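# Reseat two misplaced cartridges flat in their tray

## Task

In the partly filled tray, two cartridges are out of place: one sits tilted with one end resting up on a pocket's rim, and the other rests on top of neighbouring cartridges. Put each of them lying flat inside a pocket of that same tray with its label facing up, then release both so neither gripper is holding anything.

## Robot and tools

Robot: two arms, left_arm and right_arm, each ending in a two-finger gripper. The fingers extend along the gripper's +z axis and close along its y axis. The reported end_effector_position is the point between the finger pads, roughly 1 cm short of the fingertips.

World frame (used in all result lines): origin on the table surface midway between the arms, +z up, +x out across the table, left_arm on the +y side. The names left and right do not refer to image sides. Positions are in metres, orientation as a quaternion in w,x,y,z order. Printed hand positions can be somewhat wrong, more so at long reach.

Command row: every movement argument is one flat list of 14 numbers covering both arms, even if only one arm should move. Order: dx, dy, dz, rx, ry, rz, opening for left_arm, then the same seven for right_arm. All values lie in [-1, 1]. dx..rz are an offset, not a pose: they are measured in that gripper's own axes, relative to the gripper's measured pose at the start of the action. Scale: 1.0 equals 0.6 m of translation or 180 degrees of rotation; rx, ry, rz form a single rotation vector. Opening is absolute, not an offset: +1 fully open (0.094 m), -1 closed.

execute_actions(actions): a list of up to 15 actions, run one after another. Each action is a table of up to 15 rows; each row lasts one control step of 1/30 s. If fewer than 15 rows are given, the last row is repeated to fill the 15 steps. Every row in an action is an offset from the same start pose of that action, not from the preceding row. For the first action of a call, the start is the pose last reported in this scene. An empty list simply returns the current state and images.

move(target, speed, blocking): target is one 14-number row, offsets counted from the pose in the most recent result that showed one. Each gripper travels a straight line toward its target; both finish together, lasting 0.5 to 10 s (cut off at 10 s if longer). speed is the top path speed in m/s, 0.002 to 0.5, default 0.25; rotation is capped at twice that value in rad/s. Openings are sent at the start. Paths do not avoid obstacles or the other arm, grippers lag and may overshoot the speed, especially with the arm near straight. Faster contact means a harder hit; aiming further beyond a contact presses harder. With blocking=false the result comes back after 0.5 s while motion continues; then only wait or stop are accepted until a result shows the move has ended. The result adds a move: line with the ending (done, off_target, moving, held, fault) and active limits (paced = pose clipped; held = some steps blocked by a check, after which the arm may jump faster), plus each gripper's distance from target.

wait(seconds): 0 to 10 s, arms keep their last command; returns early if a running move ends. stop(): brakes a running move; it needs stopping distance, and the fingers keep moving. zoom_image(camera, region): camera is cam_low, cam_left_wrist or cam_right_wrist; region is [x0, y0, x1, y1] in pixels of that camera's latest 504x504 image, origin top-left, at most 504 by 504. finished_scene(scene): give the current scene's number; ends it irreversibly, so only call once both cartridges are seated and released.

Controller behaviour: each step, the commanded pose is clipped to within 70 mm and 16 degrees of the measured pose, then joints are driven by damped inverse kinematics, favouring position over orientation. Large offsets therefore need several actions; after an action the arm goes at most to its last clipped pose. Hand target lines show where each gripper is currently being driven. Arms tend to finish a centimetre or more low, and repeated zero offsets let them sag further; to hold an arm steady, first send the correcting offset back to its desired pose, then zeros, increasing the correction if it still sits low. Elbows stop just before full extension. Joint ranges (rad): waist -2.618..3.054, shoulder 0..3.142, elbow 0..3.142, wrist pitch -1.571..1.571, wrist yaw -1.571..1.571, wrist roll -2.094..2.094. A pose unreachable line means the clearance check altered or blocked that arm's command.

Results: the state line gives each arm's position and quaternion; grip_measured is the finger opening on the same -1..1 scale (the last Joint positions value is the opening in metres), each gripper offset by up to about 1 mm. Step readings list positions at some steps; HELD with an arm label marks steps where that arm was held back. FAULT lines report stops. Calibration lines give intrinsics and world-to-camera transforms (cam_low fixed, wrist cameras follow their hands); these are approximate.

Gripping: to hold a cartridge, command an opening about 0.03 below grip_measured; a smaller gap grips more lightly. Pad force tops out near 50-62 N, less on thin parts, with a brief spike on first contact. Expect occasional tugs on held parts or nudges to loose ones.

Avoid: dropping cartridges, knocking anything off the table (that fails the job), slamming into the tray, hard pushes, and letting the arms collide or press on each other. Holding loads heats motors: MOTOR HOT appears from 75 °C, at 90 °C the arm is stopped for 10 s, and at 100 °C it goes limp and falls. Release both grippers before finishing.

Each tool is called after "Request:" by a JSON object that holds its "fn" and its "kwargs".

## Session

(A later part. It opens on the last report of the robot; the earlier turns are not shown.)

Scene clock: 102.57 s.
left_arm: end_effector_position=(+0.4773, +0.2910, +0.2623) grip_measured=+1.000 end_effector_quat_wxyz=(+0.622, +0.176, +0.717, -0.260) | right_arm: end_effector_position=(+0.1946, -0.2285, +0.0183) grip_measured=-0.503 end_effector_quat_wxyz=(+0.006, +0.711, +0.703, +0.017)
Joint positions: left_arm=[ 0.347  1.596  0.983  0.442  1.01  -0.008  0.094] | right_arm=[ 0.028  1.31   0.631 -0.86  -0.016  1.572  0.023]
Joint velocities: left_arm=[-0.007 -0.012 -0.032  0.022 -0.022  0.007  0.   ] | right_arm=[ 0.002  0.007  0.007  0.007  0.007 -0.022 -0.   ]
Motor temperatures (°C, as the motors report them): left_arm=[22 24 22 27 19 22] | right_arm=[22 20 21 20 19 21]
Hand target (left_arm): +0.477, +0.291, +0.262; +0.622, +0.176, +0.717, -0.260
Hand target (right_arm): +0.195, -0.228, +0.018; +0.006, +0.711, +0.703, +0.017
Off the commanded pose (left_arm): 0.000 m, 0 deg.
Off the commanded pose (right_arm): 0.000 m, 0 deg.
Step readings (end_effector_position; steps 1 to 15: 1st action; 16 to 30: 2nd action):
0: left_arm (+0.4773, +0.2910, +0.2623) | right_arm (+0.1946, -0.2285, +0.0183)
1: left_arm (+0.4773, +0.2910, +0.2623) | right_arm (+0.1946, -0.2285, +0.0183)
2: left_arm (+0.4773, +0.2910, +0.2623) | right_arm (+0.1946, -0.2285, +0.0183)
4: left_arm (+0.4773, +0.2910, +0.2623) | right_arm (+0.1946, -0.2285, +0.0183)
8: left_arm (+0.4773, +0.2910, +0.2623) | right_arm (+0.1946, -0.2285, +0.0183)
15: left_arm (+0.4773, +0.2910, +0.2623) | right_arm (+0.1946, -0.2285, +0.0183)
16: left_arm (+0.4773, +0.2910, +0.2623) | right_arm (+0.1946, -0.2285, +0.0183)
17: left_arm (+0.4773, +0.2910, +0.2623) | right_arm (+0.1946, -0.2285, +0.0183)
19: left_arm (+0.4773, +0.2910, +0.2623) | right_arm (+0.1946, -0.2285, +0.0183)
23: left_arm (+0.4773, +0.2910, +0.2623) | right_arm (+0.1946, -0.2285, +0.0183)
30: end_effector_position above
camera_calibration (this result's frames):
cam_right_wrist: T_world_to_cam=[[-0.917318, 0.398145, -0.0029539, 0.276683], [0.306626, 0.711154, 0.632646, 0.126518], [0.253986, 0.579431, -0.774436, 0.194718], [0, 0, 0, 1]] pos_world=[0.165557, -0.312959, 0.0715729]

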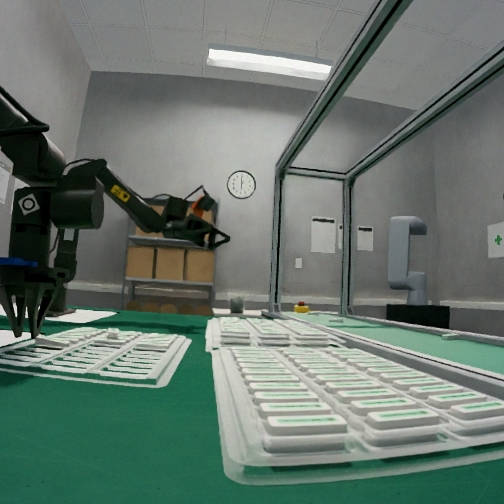

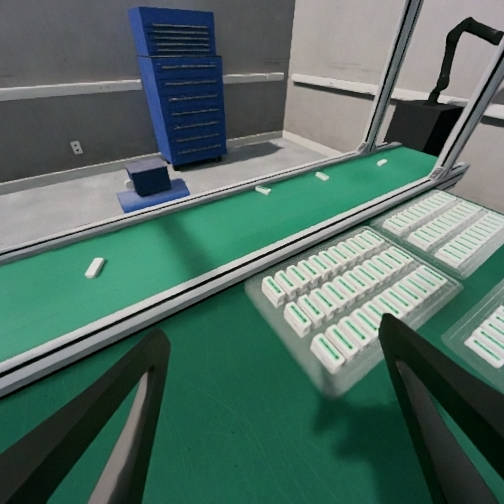

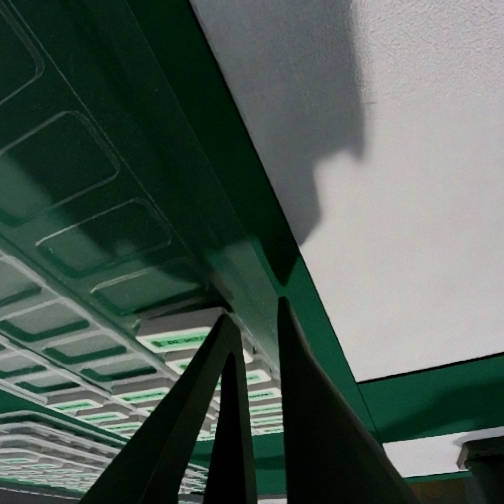

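Moved slightly; continue.

Request:
{"fn": "execute_actions", "kwargs": {"actions": [[[0,0,0,0,0,0,1,0,0,0,0,0,0,-0.47],[0,0,0,0,0,0,1,0,0,0,0,0,0,-0.45],[0,0,0,0,0,0,1,0,0,0,0,0,0,-0.43],[0,0,0,0,0,0,1,0,0,0,0,0,0,-0.41],[0,0,0,0,0,0,1,0,0,0,0,0,0,-0.39],[0,0,0,0,0,0,1,0,0,0,0,0,0,-0.36],[0,0,0,0,0,0,1,0,0,0,0,0,0,-0.33]]]}}

Request:
{"fn": "zoom_image", "kwargs": {"camera": "cam_low", "region": [0, 280, 160, 380]}}

Scene clock: 110.13 s.
left_arm: end_effector_position=(+0.4773, +0.2910, +0.2623) grip_measured=+1.000 end_effector_quat_wxyz=(+0.622, +0.176, +0.717, -0.260) | right_arm: end_effector_position=(+0.1946, -0.2285, +0.0183) grip_measured=-0.333 end_effector_quat_wxyz=(+0.006, +0.711, +0.703, +0.017)
Joint positions: left_arm=[ 0.347  1.596  0.983  0.442  1.01  -0.008  0.094] | right_arm=[ 0.028  1.31   0.631 -0.86  -0.016  1.572  0.031]
Joint velocities: left_arm=[-0.007  0.002 -0.027  0.007 -0.051 -0.081  0.   ] | right_arm=[ 0.007  0.002  0.002 -0.051 -0.007 -0.007  0.001]
Motor temperatures (°C, as the motors report them): left_arm=[22 24 22 27 19 22] | right_arm=[22 20 21 20 19 21]
Hand target (left_arm): +0.477, +0.291, +0.262; +0.622, +0.176, +0.717, -0.260
Hand target (right_arm): +0.195, -0.228, +0.018; +0.006, +0.711, +0.703, +0.017
Off the commanded pose (left_arm): 0.000 m, 0 deg.
Off the commanded pose (right_arm): 0.000 m, 0 deg.
Step readings (end_effector_position):
0: left_arm (+0.4773, +0.2910, +0.2623) | right_arm (+0.1946, -0.2285, +0.0183)
1: left_arm (+0.4773, +0.2910, +0.2623) | right_arm (+0.1946, -0.2285, +0.0183)
2: left_arm (+0.4773, +0.2910, +0.2623) | right_arm (+0.1946, -0.2285, +0.0183)
4: left_arm (+0.4773, +0.2910, +0.2623) | right_arm (+0.1946, -0.2285, +0.0183)
8: left_arm (+0.4773, +0.2910, +0.2623) | right_arm (+0.1946, -0.2285, +0.0183)
15: end_effector_position above
camera_calibration (this result's frames):
cam_right_wrist: T_world_to_cam=[[-0.917318, 0.398145, -0.0029539, 0.276683], [0.306626, 0.711154, 0.632646, 0.126518], [0.253986, 0.579431, -0.774436, 0.194718], [0, 0, 0, 1]] pos_world=[0.165557, -0.312959, 0.0715729]

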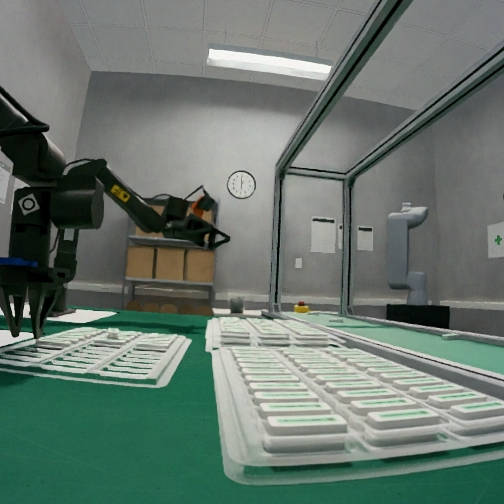

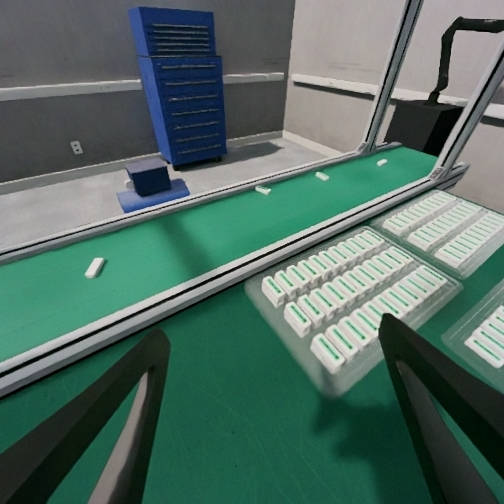

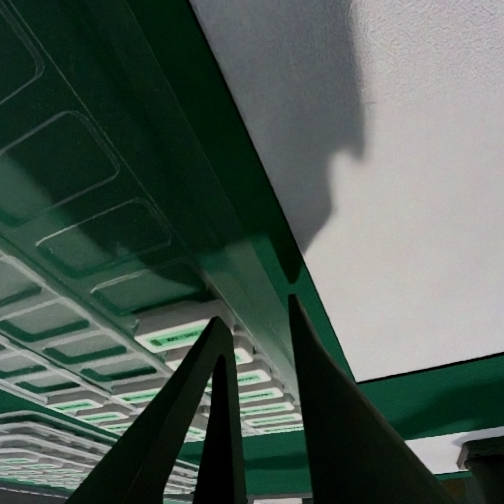

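Region (0, 280, 160, 380) of cam_low's 504x504 image, scaled by 3.150, with more detail than that image has; it fills the top 315 rows of this view, and the rest is white.

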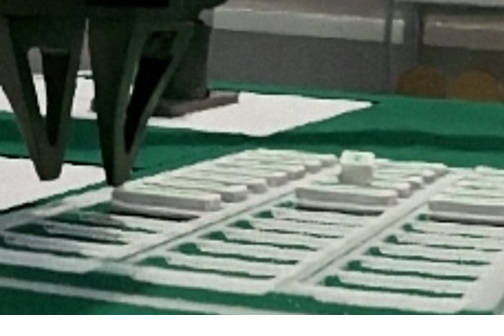

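Request:
{"fn": "move", "kwargs": {"target": [0,0,0,0,0,0,1,0.02,0,-0.05,0,0,0,-0.1]}}

Request:
{"fn": "move", "kwargs": {"target": [0,0,0,0,0,0,1,0.14,0.175,-0.03,0,0,0,-0.1]}}

Scene clock: 115.50 s.
left_arm: end_effector_position=(+0.4773, +0.2910, +0.2623) grip_measured=+1.000 end_effector_quat_wxyz=(+0.622, +0.176, +0.717, -0.260) | right_arm: end_effector_position=(+0.1889, -0.2186, +0.0372) grip_measured=-0.103 end_effector_quat_wxyz=(-0.003, +0.712, +0.703, +0.009)
Joint positions: left_arm=[ 0.347  1.596  0.983  0.442  1.01  -0.008  0.094] | right_arm=[ 0.081  1.276  0.69  -0.974 -0.016  1.627  0.042]
Joint velocities: left_arm=[-0.017 -0.017  0.002  0.022 -0.066 -0.007  0.   ] | right_arm=[ 0.032  0.002  0.012 -0.007 -0.037 -0.007 -0.   ]
Motor temperatures (°C, as the motors report them): left_arm=[22 24 22 27 19 22] | right_arm=[22 20 22 20 19 21]
Hand target (left_arm): +0.477, +0.291, +0.262; +0.622, +0.176, +0.717, -0.260
Hand target (right_arm): +0.194, -0.217, +0.048; +0.006, +0.711, +0.703, +0.017
Off the commanded pose (left_arm): 0.000 m, 0 deg.
Off the commanded pose (right_arm): 0.012 m, 1 deg.
move: off_target (right_arm)
camera_calibration (this result's frames):
cam_right_wrist: T_world_to_cam=[[-0.916828, 0.398814, 0.0193082, 0.26679], [0.322116, 0.710201, 0.625984, 0.106412], [0.235939, 0.58014, -0.779597, 0.208814], [0, 0, 0, 1]] pos_world=[0.161057, -0.303115, 0.0910269]

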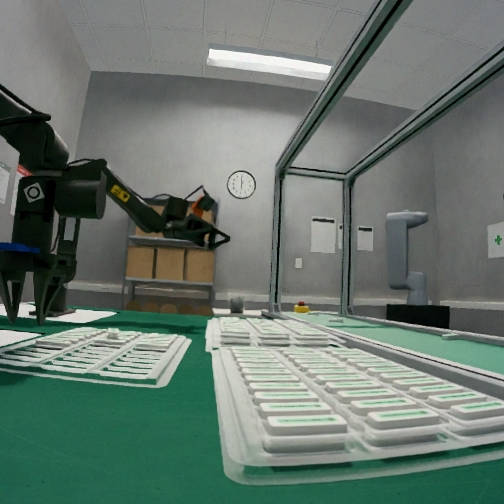

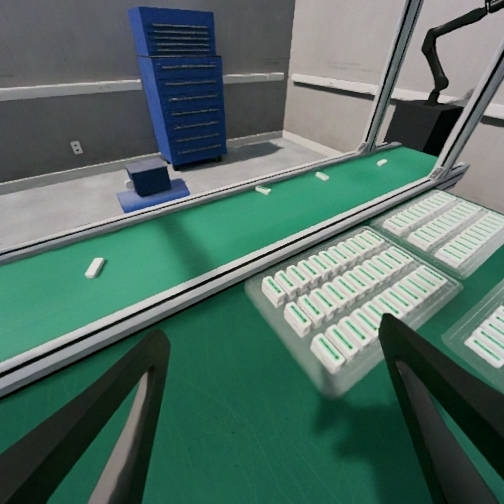

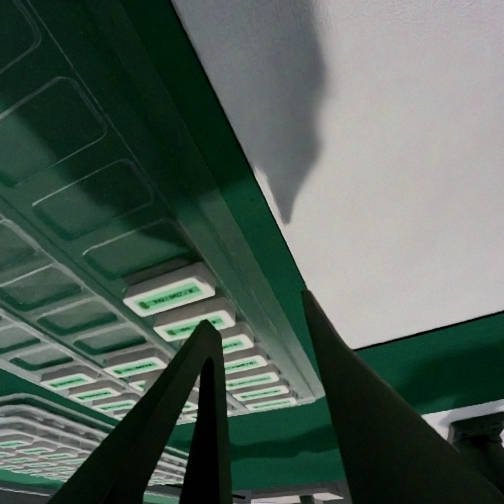

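Scene clock: 116.63 s.
left_arm: end_effector_position=(+0.4773, +0.2910, +0.2623) grip_measured=+1.000 end_effector_quat_wxyz=(+0.622, +0.176, +0.717, -0.260) | right_arm: end_effector_position=(+0.2924, -0.1388, +0.0502) grip_measured=-0.103 end_effector_quat_wxyz=(-0.006, +0.710, +0.704, +0.010)
Joint positions: left_arm=[ 0.347  1.596  0.983  0.442  1.01  -0.008  0.094] | right_arm=[ 0.333  1.719  1.151 -0.992 -0.02   1.874  0.042]
Joint velocities: left_arm=[-0.017  0.012  0.002 -0.007  0.007 -0.007  0.   ] | right_arm=[-0.007  0.007 -0.002  0.022 -0.022 -0.037 -0.   ]
Motor temperatures (°C, as the motors report them): left_arm=[22 24 22 27 19 22] | right_arm=[22 20 22 20 19 21]
Hand target (left_arm): +0.477, +0.291, +0.262; +0.622, +0.176, +0.717, -0.260
Hand target (right_arm): +0.296, -0.138, +0.058; -0.002, +0.712, +0.703, +0.010
Off the commanded pose (left_arm): 0.000 m, 0 deg.
Off the commanded pose (right_arm): 0.008 m, 0 deg.
move: done
camera_calibration (this result's frames):
cam_right_wrist: T_world_to_cam=[[-0.918593, 0.394411, 0.0250422, 0.329233], [0.321255, 0.708301, 0.628573, 0.00809649], [0.230179, 0.585448, -0.777347, 0.150572], [0, 0, 0, 1]] pos_world=[0.265172, -0.22374, 0.103712]

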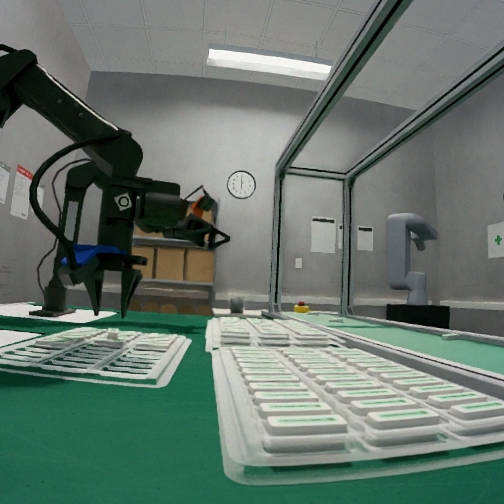

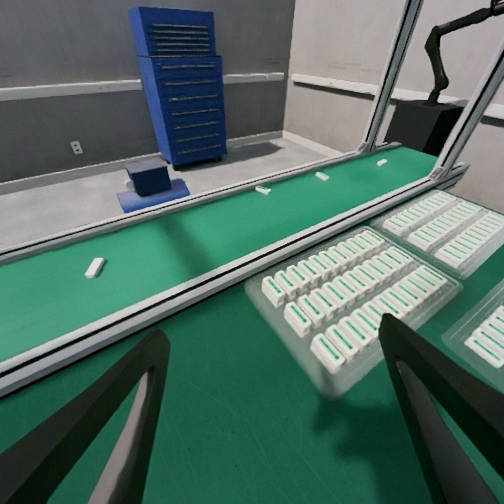

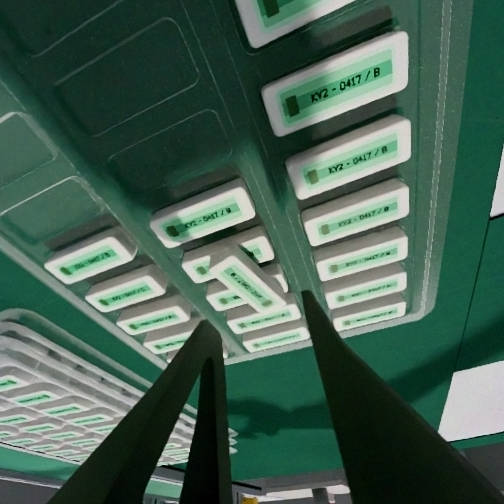

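Request:
{"fn": "move", "kwargs": {"target": [0,0,0,0,0,0,1,0.014,0.009,0.035,0,0,-0.07,-0.1], "speed": 0.1}}

Request:
{"fn": "zoom_image", "kwargs": {"camera": "cam_low", "region": [50, 290, 170, 370]}}

Scene clock: 124.03 s.
left_arm: end_effector_position=(+0.4773, +0.2910, +0.2623) grip_measured=+1.000 end_effector_quat_wxyz=(+0.622, +0.176, +0.717, -0.260) | right_arm: end_effector_position=(+0.3025, -0.1310, +0.0344) grip_measured=-0.103 end_effector_quat_wxyz=(-0.003, +0.635, +0.772, +0.014)
Joint positions: left_arm=[ 0.347  1.596  0.983  0.442  1.01  -0.008  0.094] | right_arm=[ 0.347  1.775  1.151 -0.926 -0.02   1.685  0.042]
Joint velocities: left_arm=[-0.007 -0.002 -0.012 -0.037  0.007  0.007  0.   ] | right_arm=[ 0.002 -0.002  0.007  0.007  0.007 -0.081 -0.   ]
Motor temperatures (°C, as the motors report them): left_arm=[22 24 22 28 19 22] | right_arm=[22 20 22 20 19 21]
Hand target (left_arm): +0.477, +0.291, +0.262; +0.622, +0.176, +0.717, -0.260
Hand target (right_arm): +0.298, -0.130, +0.030; -0.005, +0.628, +0.778, +0.010
Off the commanded pose (left_arm): 0.000 m, 0 deg.
Off the commanded pose (right_arm): 0.007 m, 1 deg.
move: done
camera_calibration (this result's frames):
cam_right_wrist: T_world_to_cam=[[-0.979475, 0.201181, 0.0124617, 0.329359], [0.163531, 0.756986, 0.632637, 0.0632142], [0.117841, 0.62169, -0.774348, 0.170016], [0, 0, 0, 1]] pos_world=[0.292227, -0.21981, 0.0875556]

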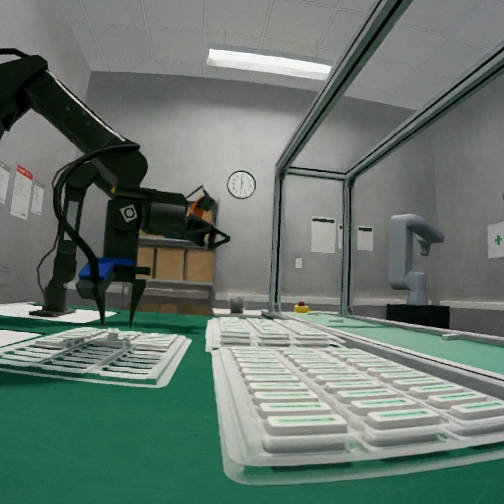

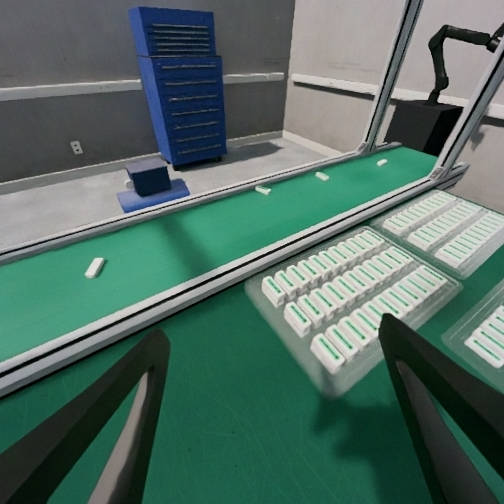

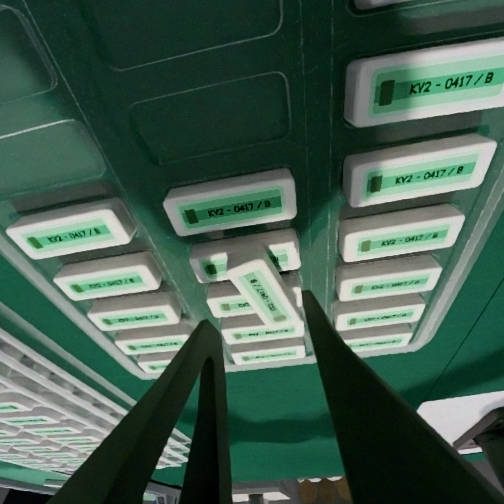

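Region (50, 290, 170, 370) of cam_low's 504x504 image, scaled by 4.200, with more detail than that image has.

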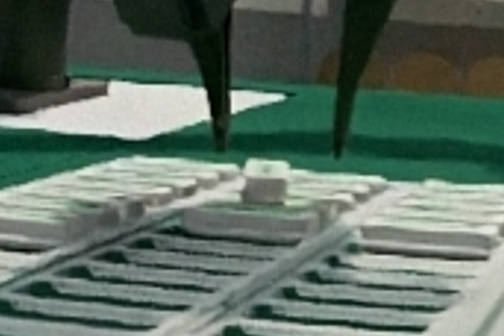

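Request:
{"fn": "move", "kwargs": {"target": [0,0,0,0,0,0,1,0,-0.013,0.025,0,0,-0.015,-0.1], "speed": 0.03}}

Request:
{"fn": "zoom_image", "kwargs": {"camera": "cam_low", "region": [50, 290, 170, 370]}}

Scene clock: 130.20 s.
left_arm: end_effector_position=(+0.4773, +0.2910, +0.2623) grip_measured=+1.000 end_effector_quat_wxyz=(+0.622, +0.176, +0.717, -0.260) | right_arm: end_effector_position=(+0.2956, -0.1332, +0.0213) grip_measured=-0.103 end_effector_quat_wxyz=(-0.004, +0.622, +0.783, +0.012)
Joint positions: left_arm=[ 0.347  1.596  0.983  0.442  1.01  -0.008  0.094] | right_arm=[ 0.347  1.775  1.094 -0.875 -0.02   1.652  0.042]
Joint velocities: left_arm=[ 0.007  0.017 -0.017  0.007  0.007  0.066  0.   ] | right_arm=[ 0.017 -0.007 -0.012 -0.007  0.022 -0.051 -0.001]
Motor temperatures (°C, as the motors report them): left_arm=[22 24 22 28 19 22] | right_arm=[22 21 22 20 19 21]
Hand target (left_arm): +0.477, +0.291, +0.262; +0.622, +0.176, +0.717, -0.260
Hand target (right_arm): +0.295, -0.132, +0.019; -0.002, +0.617, +0.787, +0.014
Off the commanded pose (left_arm): 0.000 m, 0 deg.
Off the commanded pose (right_arm): 0.002 m, 1 deg.
move: done
camera_calibration (this result's frames):
cam_right_wrist: T_world_to_cam=[[-0.985606, 0.168236, 0.0166254, 0.320616], [0.140945, 0.76343, 0.630325, 0.0818901], [0.0933512, 0.623596, -0.776153, 0.169516], [0, 0, 0, 1]] pos_world=[0.288635, -0.222166, 0.0746228]

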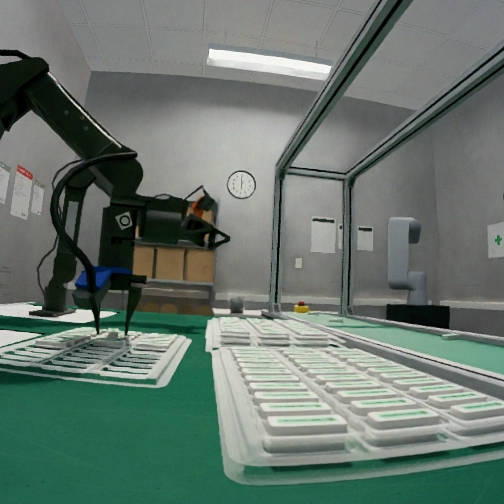

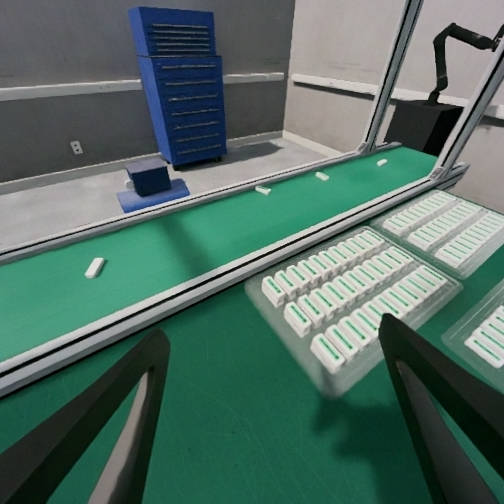

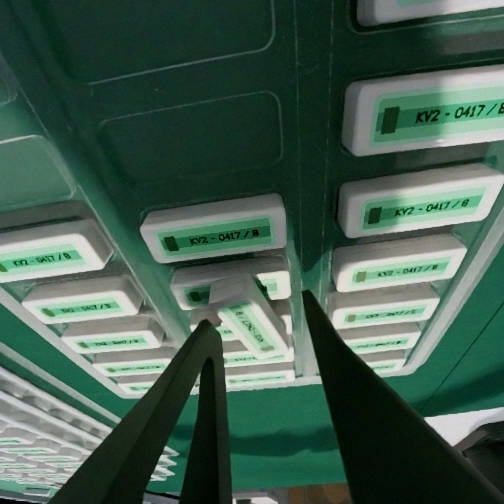

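Region (50, 290, 170, 370) of cam_low's 504x504 image, scaled by 4.200, with more detail than that image has.

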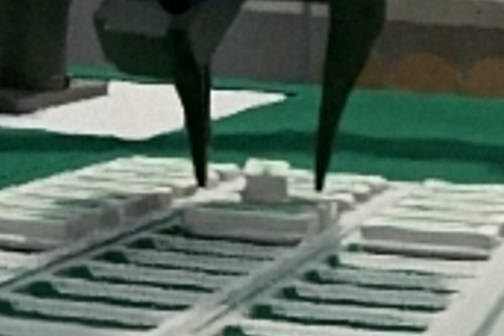

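Request:
{"fn": "execute_actions", "kwargs": {"actions": [[[0,0,0,0,0,0,1,0,0,0,0,0,0,-0.5]],[[0,0,0,0,0,0,1,0,0,0,0,0,0,-0.68]]]}}

Scene clock: 136.20 s.
left_arm: end_effector_position=(+0.4773, +0.2910, +0.2623) grip_measured=+1.000 end_effector_quat_wxyz=(+0.622, +0.176, +0.717, -0.260) | right_arm: end_effector_position=(+0.2966, -0.1329, +0.0213) grip_measured=-0.662 end_effector_quat_wxyz=(-0.003, +0.621, +0.784, +0.014)
Joint positions: left_arm=[ 0.347  1.596  0.983  0.442  1.01  -0.008  0.094] | right_arm=[ 0.347  1.775  1.094 -0.871 -0.02   1.65   0.016]
Joint velocities: left_arm=[-0.002 -0.002  0.002 -0.022 -0.007  0.007  0.   ] | right_arm=[-0.007 -0.012  0.007 -0.007 -0.022  0.007  0.001]
Motor temperatures (°C, as the motors report them): left_arm=[22 24 22 28 19 22] | right_arm=[22 21 22 20 19 21]
Hand target (left_arm): +0.477, +0.291, +0.262; +0.622, +0.176, +0.717, -0.260
Hand target (right_arm): +0.297, -0.133, +0.021; -0.003, +0.621, +0.784, +0.014
Off the commanded pose (left_arm): 0.000 m, 0 deg.
Off the commanded pose (right_arm): 0.000 m, 0 deg.
Step readings (end_effector_position; steps 1 to 15: 1st action; 16 to 30: 2nd action):
0: left_arm (+0.4773, +0.2910, +0.2623) | right_arm (+0.2966, -0.1329, +0.0213)
1: left_arm (+0.4773, +0.2910, +0.2623) | right_arm (+0.2966, -0.1329, +0.0213)
2: left_arm (+0.4773, +0.2910, +0.2623) | right_arm (+0.2966, -0.1329, +0.0213)
4: left_arm (+0.4773, +0.2910, +0.2623) | right_arm (+0.2966, -0.1329, +0.0213)
8: left_arm (+0.4773, +0.2910, +0.2623) | right_arm (+0.2966, -0.1329, +0.0213)
15: left_arm (+0.4773, +0.2910, +0.2623) | right_arm (+0.2966, -0.1329, +0.0213)
16: left_arm (+0.4773, +0.2910, +0.2623) | right_arm (+0.2966, -0.1329, +0.0213)
17: left_arm (+0.4773, +0.2910, +0.2623) | right_arm (+0.2966, -0.1329, +0.0213)
19: left_arm (+0.4773, +0.2910, +0.2623) | right_arm (+0.2966, -0.1329, +0.0213)
23: left_arm (+0.4773, +0.2910, +0.2623) | right_arm (+0.2966, -0.1329, +0.0213)
30: end_effector_position above
camera_calibration (this result's frames):
cam_right_wrist: T_world_to_cam=[[-0.985985, 0.166338, 0.0128499, 0.321482], [0.136938, 0.762901, 0.631846, 0.0825829], [0.0952969, 0.624751, -0.774987, 0.16879], [0, 0, 0, 1]] pos_world=[0.289582, -0.221929, 0.0744996]

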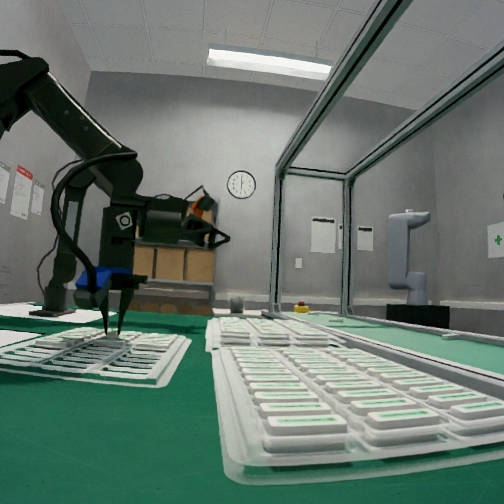

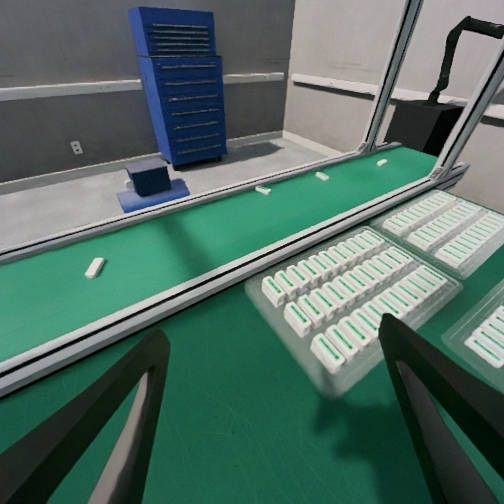

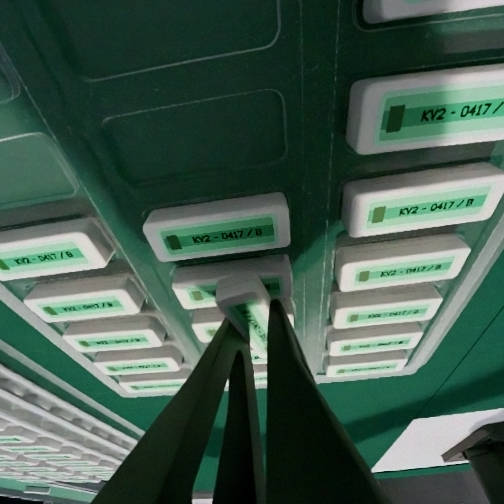

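Request:
{"fn": "move", "kwargs": {"target": [0,0,0,0,0,0,1,0,0,-0.045,0,0,0,-0.695], "speed": 0.08}}

Request:
{"fn": "move", "kwargs": {"target": [0,0,0,0,0,0,1,-0.161,-0.025,0,0,0,-0.42,-0.695], "speed": 0.35}}

Request:
{"fn": "zoom_image", "kwargs": {"camera": "cam_low", "region": [30, 290, 170, 380]}}

Scene clock: 146.50 s.
left_arm: end_effector_position=(+0.4773, +0.2910, +0.2623) grip_measured=+1.000 end_effector_quat_wxyz=(+0.622, +0.176, +0.717, -0.260) | right_arm: end_effector_position=(+0.2907, -0.1348, +0.0345) grip_measured=-0.666 end_effector_quat_wxyz=(-0.010, +0.621, +0.784, +0.003)
Joint positions: left_arm=[ 0.347  1.596  0.983  0.442  1.01  -0.008  0.094] | right_arm=[ 0.347  1.754  1.127 -0.95  -0.02   1.65   0.016]
Joint velocities: left_arm=[-0.007  0.002  0.007  0.022 -0.037  0.037  0.   ] | right_arm=[ 0.012 -0.007 -0.007  0.022 -0.022 -0.007  0.   ]
Motor temperatures (°C, as the motors report them): left_arm=[22 24 22 28 19 22] | right_arm=[22 21 22 20 19 21]
Hand target (left_arm): +0.477, +0.291, +0.262; +0.622, +0.176, +0.717, -0.260
Hand target (right_arm): +0.296, -0.134, +0.048; -0.003, +0.621, +0.784, +0.014
Off the commanded pose (left_arm): 0.000 m, 0 deg.
Off the commanded pose (right_arm): 0.015 m, 1 deg.
move: off_target (right_arm)
camera_calibration (this result's frames):
cam_right_wrist: T_world_to_cam=[[-0.985396, 0.166526, 0.0355555, 0.314861], [0.152207, 0.767778, 0.622374, 0.0730181], [0.0763429, 0.618696, -0.781912, 0.185726], [0, 0, 0, 1]] pos_world=[0.28497, -0.223402, 0.0885819]

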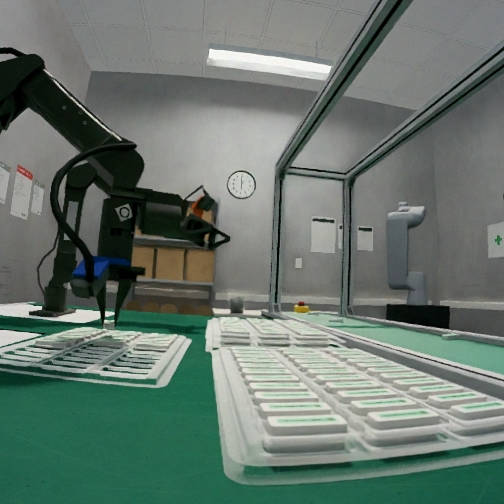

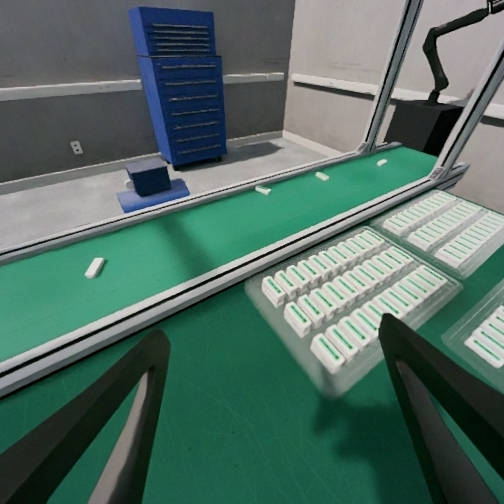

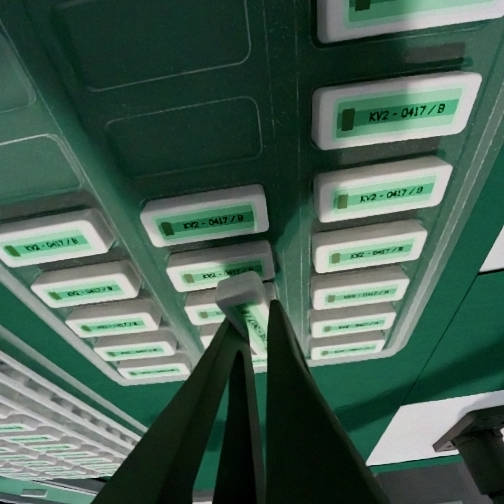

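Scene clock: 149.07 s.
left_arm: end_effector_position=(+0.4773, +0.2910, +0.2623) grip_measured=+1.000 end_effector_quat_wxyz=(+0.622, +0.176, +0.717, -0.260) | right_arm: end_effector_position=(+0.2969, -0.2290, +0.0283) grip_measured=-0.665 end_effector_quat_wxyz=(-0.017, +0.012, +1.000, +0.010)
Joint positions: left_arm=[ 0.347  1.596  0.983  0.442  1.01  -0.008  0.094] | right_arm=[ 0.027  1.754  1.099 -0.949 -0.02   0.012  0.016]
Joint velocities: left_arm=[-0.007  0.002  0.012 -0.022 -0.081  0.007  0.   ] | right_arm=[-0.002  0.002 -0.007 -0.022 -0.037 -0.022 -0.001]
Motor temperatures (°C, as the motors report them): left_arm=[22 24 22 28 19 22] | right_arm=[22 22 22 20 19 21]
Hand target (left_arm): +0.477, +0.291, +0.262; +0.622, +0.176, +0.717, -0.260
Hand target (right_arm): +0.297, -0.232, +0.032; -0.007, +0.010, +1.000, +0.009
Off the commanded pose (left_arm): 0.000 m, 0 deg.
Off the commanded pose (right_arm): 0.006 m, 1 deg.
move: done
camera_calibration (this result's frames):
cam_right_wrist: T_world_to_cam=[[-0.408235, -0.912742, 0.0157042, -0.081111], [-0.69631, 0.322465, 0.641224, 0.297741], [-0.590336, 0.250835, -0.767193, 0.351972], [0, 0, 0, 1]] pos_world=[0.381989, -0.258331, 0.0803856]

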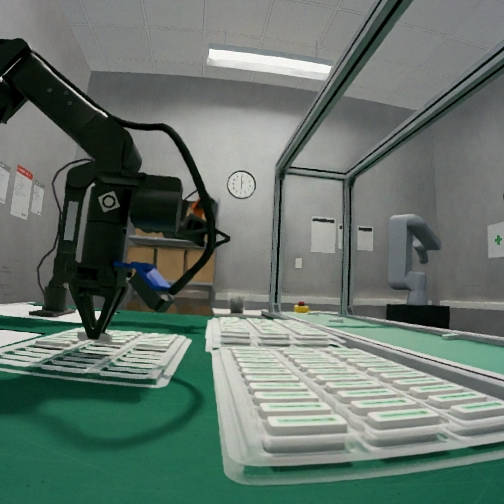

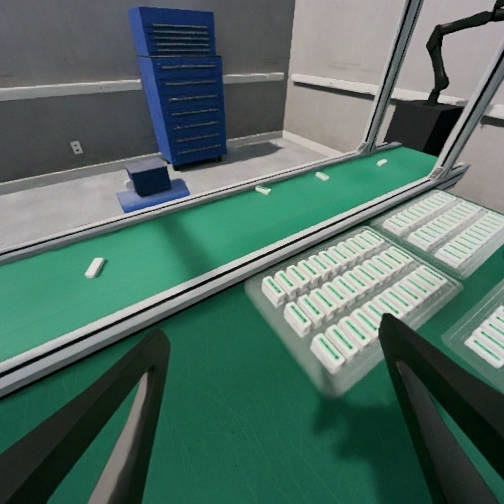

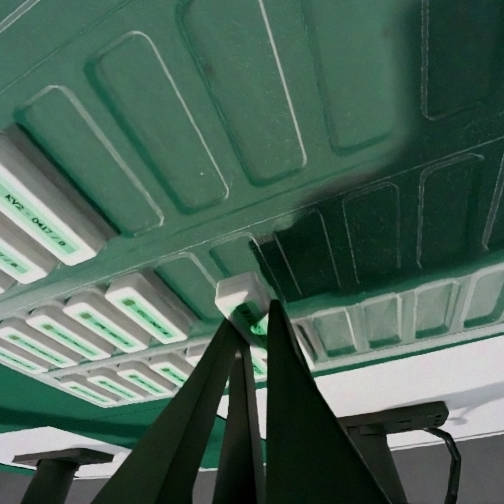

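Region (30, 290, 170, 380) of cam_low's 504x504 image, scaled by 3.600, with more detail than that image has; it fills the top 324 rows of this view, and the rest is white.

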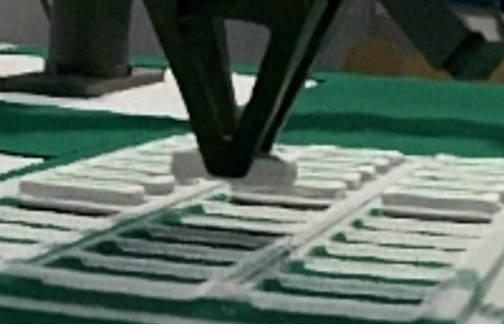

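Request:
{"fn": "move", "kwargs": {"target": [0,0,0,0,0,0,1,-0.003,0,0.017,0,-0.01,0,-0.695], "speed": 0.02}}

Request:
{"fn": "zoom_image", "kwargs": {"camera": "cam_low", "region": [30, 290, 170, 380]}}

Request:
{"fn": "zoom_image", "kwargs": {"camera": "cam_right_wrist", "region": [150, 210, 350, 370]}}

Scene clock: 156.93 s.
left_arm: end_effector_position=(+0.4773, +0.2910, +0.2623) grip_measured=+1.000 end_effector_quat_wxyz=(+0.622, +0.176, +0.717, -0.260) | right_arm: end_effector_position=(+0.2953, -0.2290, +0.0191) grip_measured=-0.665 end_effector_quat_wxyz=(-0.012, +0.010, +1.000, +0.010)
Joint positions: left_arm=[ 0.347  1.596  0.983  0.442  1.01  -0.008  0.094] | right_arm=[ 0.027  1.754  1.06  -0.899 -0.02   0.009  0.016]
Joint velocities: left_arm=[ 0.017  0.002 -0.002 -0.007 -0.066 -0.022  0.   ] | right_arm=[ 0.002 -0.002  0.002  0.022 -0.007  0.037  0.   ]
Motor temperatures (°C, as the motors report them): left_arm=[22 24 22 29 19 22] | right_arm=[22 22 22 20 19 21]
Hand target (left_arm): +0.477, +0.291, +0.262; +0.622, +0.176, +0.717, -0.260
Hand target (right_arm): +0.298, -0.229, +0.018; -0.001, +0.012, +1.000, +0.010
Off the commanded pose (left_arm): 0.000 m, 0 deg.
Off the commanded pose (right_arm): 0.003 m, 1 deg.
move: done
camera_calibration (this result's frames):
cam_right_wrist: T_world_to_cam=[[-0.405938, -0.913828, 0.0115271, -0.0824724], [-0.70377, 0.320624, 0.633963, 0.30437], [-0.583029, 0.249237, -0.773278, 0.341564], [0, 0, 0, 1]] pos_world=[0.379869, -0.258084, 0.0721149]

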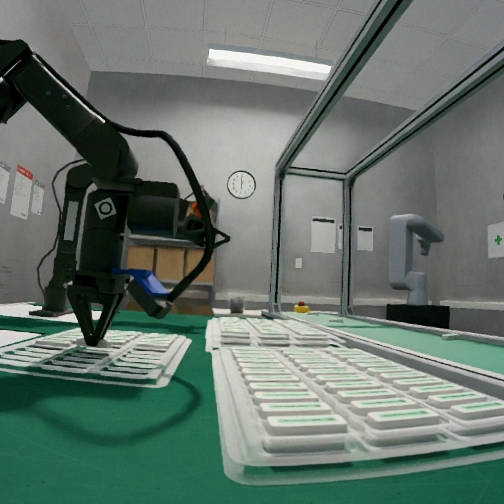

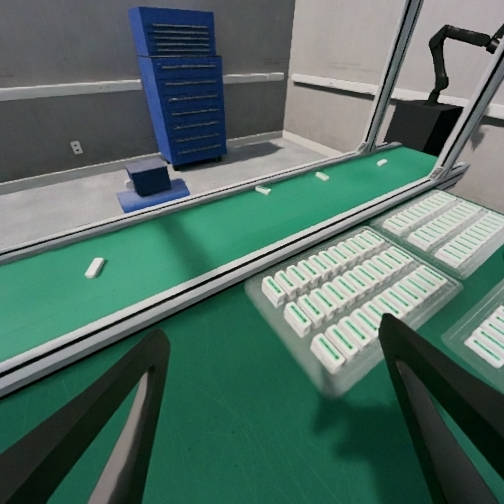

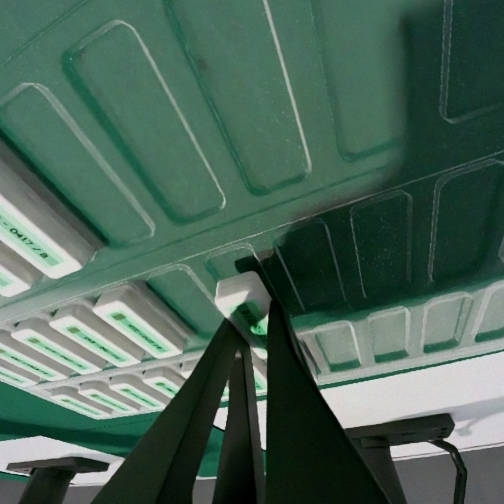

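Region (30, 290, 170, 380) of cam_low's 504x504 image, scaled by 3.600, with more detail than that image has; it fills the top 324 rows of this view, and the rest is white.

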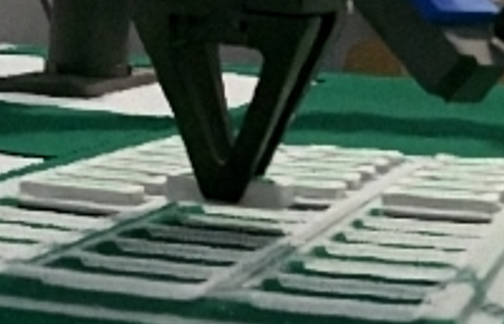

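Region (150, 210, 350, 370) of cam_right_wrist's 504x504 image, scaled by 2.520, with more detail than that image has; it fills the top 403 rows of this view, and the rest is white.

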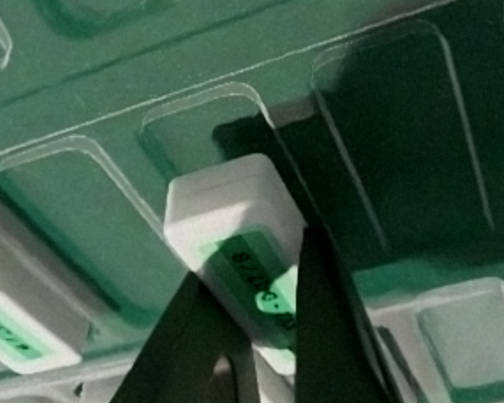

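Request:
{"fn": "move", "kwargs": {"target": [0,0,0,0,0,0,1,-0.015,-0.004,0,0,-0.012,0,-0.695], "speed": 0.02}}

Request:
{"fn": "zoom_image", "kwargs": {"camera": "cam_low", "region": [30, 290, 170, 380]}}

Request:
{"fn": "zoom_image", "kwargs": {"camera": "cam_right_wrist", "region": [150, 210, 350, 370]}}

Scene clock: 164.93 s.
left_arm: end_effector_position=(+0.4773, +0.2910, +0.2623) grip_measured=+1.000 end_effector_quat_wxyz=(+0.622, +0.176, +0.717, -0.260) | right_arm: end_effector_position=(+0.2989, -0.2291, +0.0191) grip_measured=-0.665 end_effector_quat_wxyz=(-0.004, +0.010, +1.000, +0.010)
Joint positions: left_arm=[ 0.347  1.596  0.983  0.442  1.01  -0.008  0.094] | right_arm=[ 0.027  1.754  1.06  -0.885 -0.02   0.009  0.016]
Joint velocities: left_arm=[-0.002 -0.007 -0.017  0.081  0.051 -0.037  0.   ] | right_arm=[-0.007 -0.007 -0.017  0.037 -0.037 -0.007 -0.001]
Motor temperatures (°C, as the motors report them): left_arm=[22 24 22 29 19 22] | right_arm=[22 22 21 20 19 21]
Hand target (left_arm): +0.477, +0.291, +0.262; +0.622, +0.176, +0.717, -0.260
Hand target (right_arm): +0.304, -0.232, +0.019; +0.007, +0.011, +1.000, +0.010
Off the commanded pose (left_arm): 0.000 m, 0 deg.
Off the commanded pose (right_arm): 0.006 m, 1 deg.
move: done
camera_calibration (this result's frames):
cam_right_wrist: T_world_to_cam=[[-0.406064, -0.913826, 0.00579124, -0.0808991], [-0.712884, 0.320726, 0.623643, 0.309901], [-0.571759, 0.24911, -0.781688, 0.340391], [0, 0, 0, 1]] pos_world=[0.382695, -0.258116, 0.0732807]

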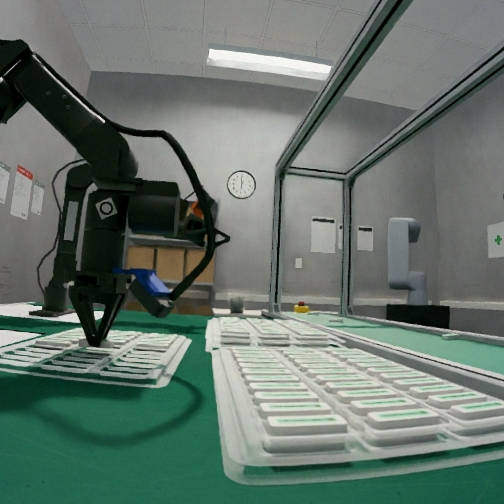

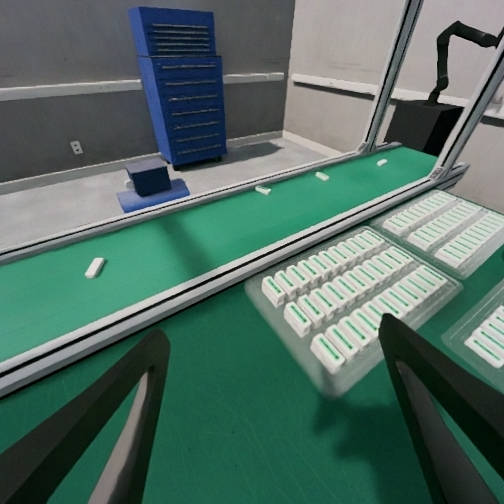

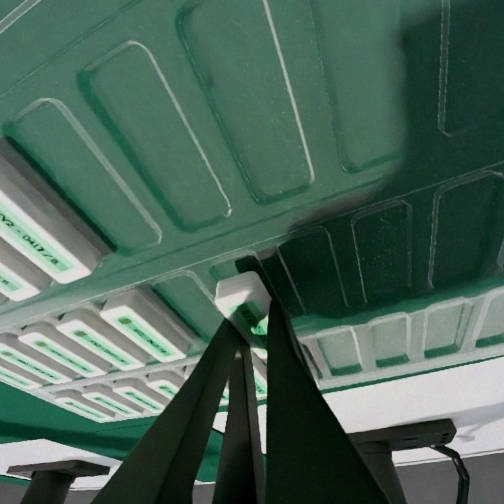

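Region (30, 290, 170, 380) of cam_low's 504x504 image, scaled by 3.600, with more detail than that image has; it fills the top 324 rows of this view, and the rest is white.

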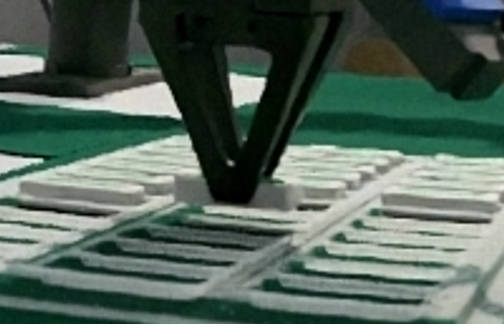

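Region (150, 210, 350, 370) of cam_right_wrist's 504x504 image, scaled by 2.520, with more detail than that image has; it fills the top 403 rows of this view, and the rest is white.

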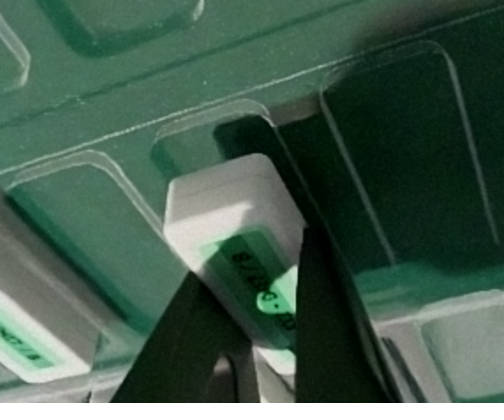

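Still a few mm above; lateral seems fine.

Request:
{"fn": "move", "kwargs": {"target": [0,0,0,0,0,0,1,-0.01,0,0.011,0,-0.008,0,-0.695], "speed": 0.015}}

Request:
{"fn": "zoom_image", "kwargs": {"camera": "cam_low", "region": [30, 290, 170, 380]}}

Request:
{"fn": "zoom_image", "kwargs": {"camera": "cam_right_wrist", "region": [150, 210, 350, 370]}}

Scene clock: 175.13 s.
left_arm: end_effector_position=(+0.4773, +0.2910, +0.2623) grip_measured=+1.000 end_effector_quat_wxyz=(+0.622, +0.176, +0.717, -0.260) | right_arm: end_effector_position=(+0.3046, -0.2291, +0.0162) grip_measured=-0.665 end_effector_quat_wxyz=(+0.004, +0.010, +1.000, +0.010)
Joint positions: left_arm=[ 0.347  1.596  0.983  0.442  1.01  -0.008  0.094] | right_arm=[ 0.027  1.765  1.06  -0.857 -0.02   0.009  0.016]
Joint velocities: left_arm=[ 0.002 -0.002 -0.002  0.037  0.022 -0.051  0.   ] | right_arm=[-0.012 -0.002  0.027 -0.051  0.007 -0.037  0.001]
Motor temperatures (°C, as the motors report them): left_arm=[22 24 23 29 19 22] | right_arm=[22 22 22 20 19 21]
Hand target (left_arm): +0.477, +0.291, +0.262; +0.622, +0.176, +0.717, -0.260
Hand target (right_arm): +0.305, -0.229, +0.013; +0.008, +0.010, +1.000, +0.010
Off the commanded pose (left_arm): 0.000 m, 0 deg.
Off the commanded pose (right_arm): 0.004 m, 0 deg.
move: done
camera_calibration (this result's frames):
cam_right_wrist: T_world_to_cam=[[-0.406105, -0.913826, -0.00100266, -0.0784702], [-0.723483, 0.320846, 0.611253, 0.319276], [-0.558257, 0.248958, -0.791435, 0.337504], [0, 0, 0, 1]] pos_world=[0.387537, -0.258171, 0.0718754]

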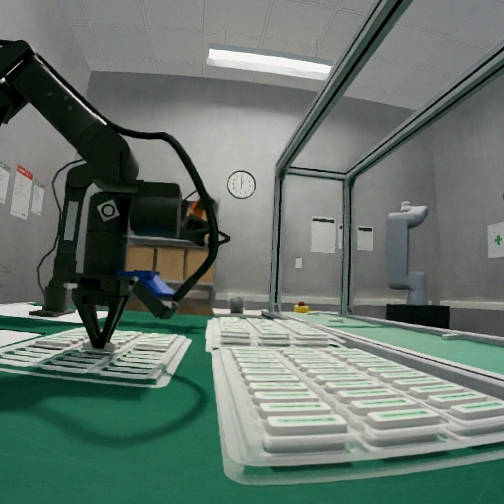

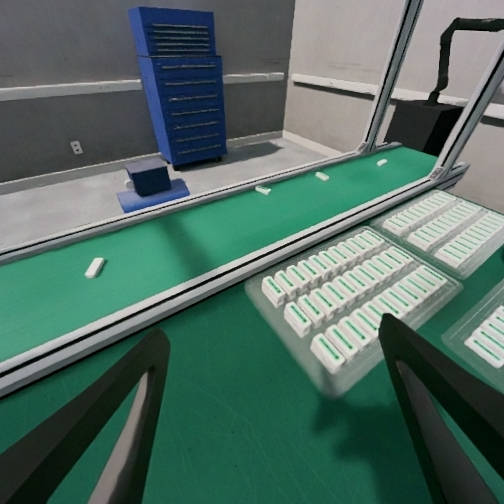

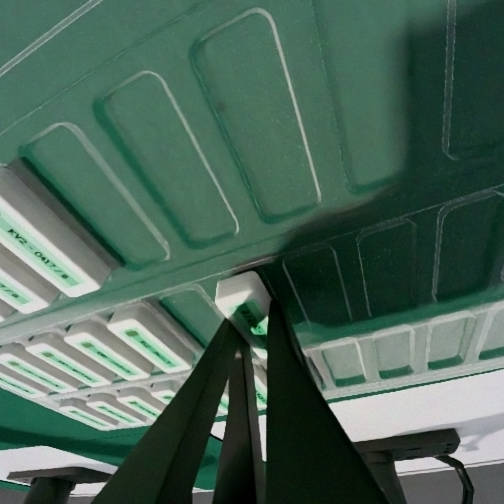

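Region (30, 290, 170, 380) of cam_low's 504x504 image, scaled by 3.600, with more detail than that image has; it fills the top 324 rows of this view, and the rest is white.

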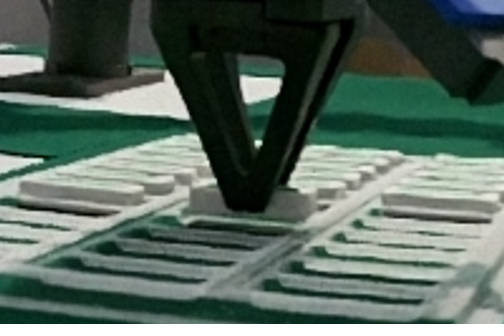

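Region (150, 210, 350, 370) of cam_right_wrist's 504x504 image, scaled by 2.520, with more detail than that image has; it fills the top 403 rows of this view, and the rest is white.

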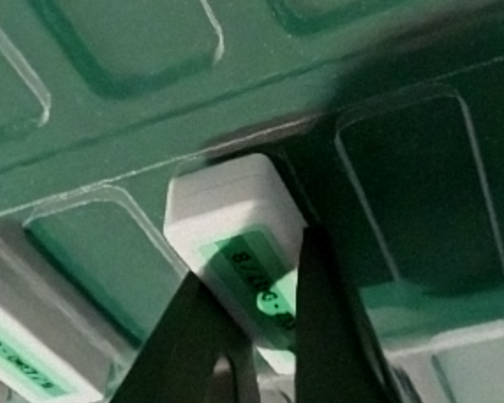

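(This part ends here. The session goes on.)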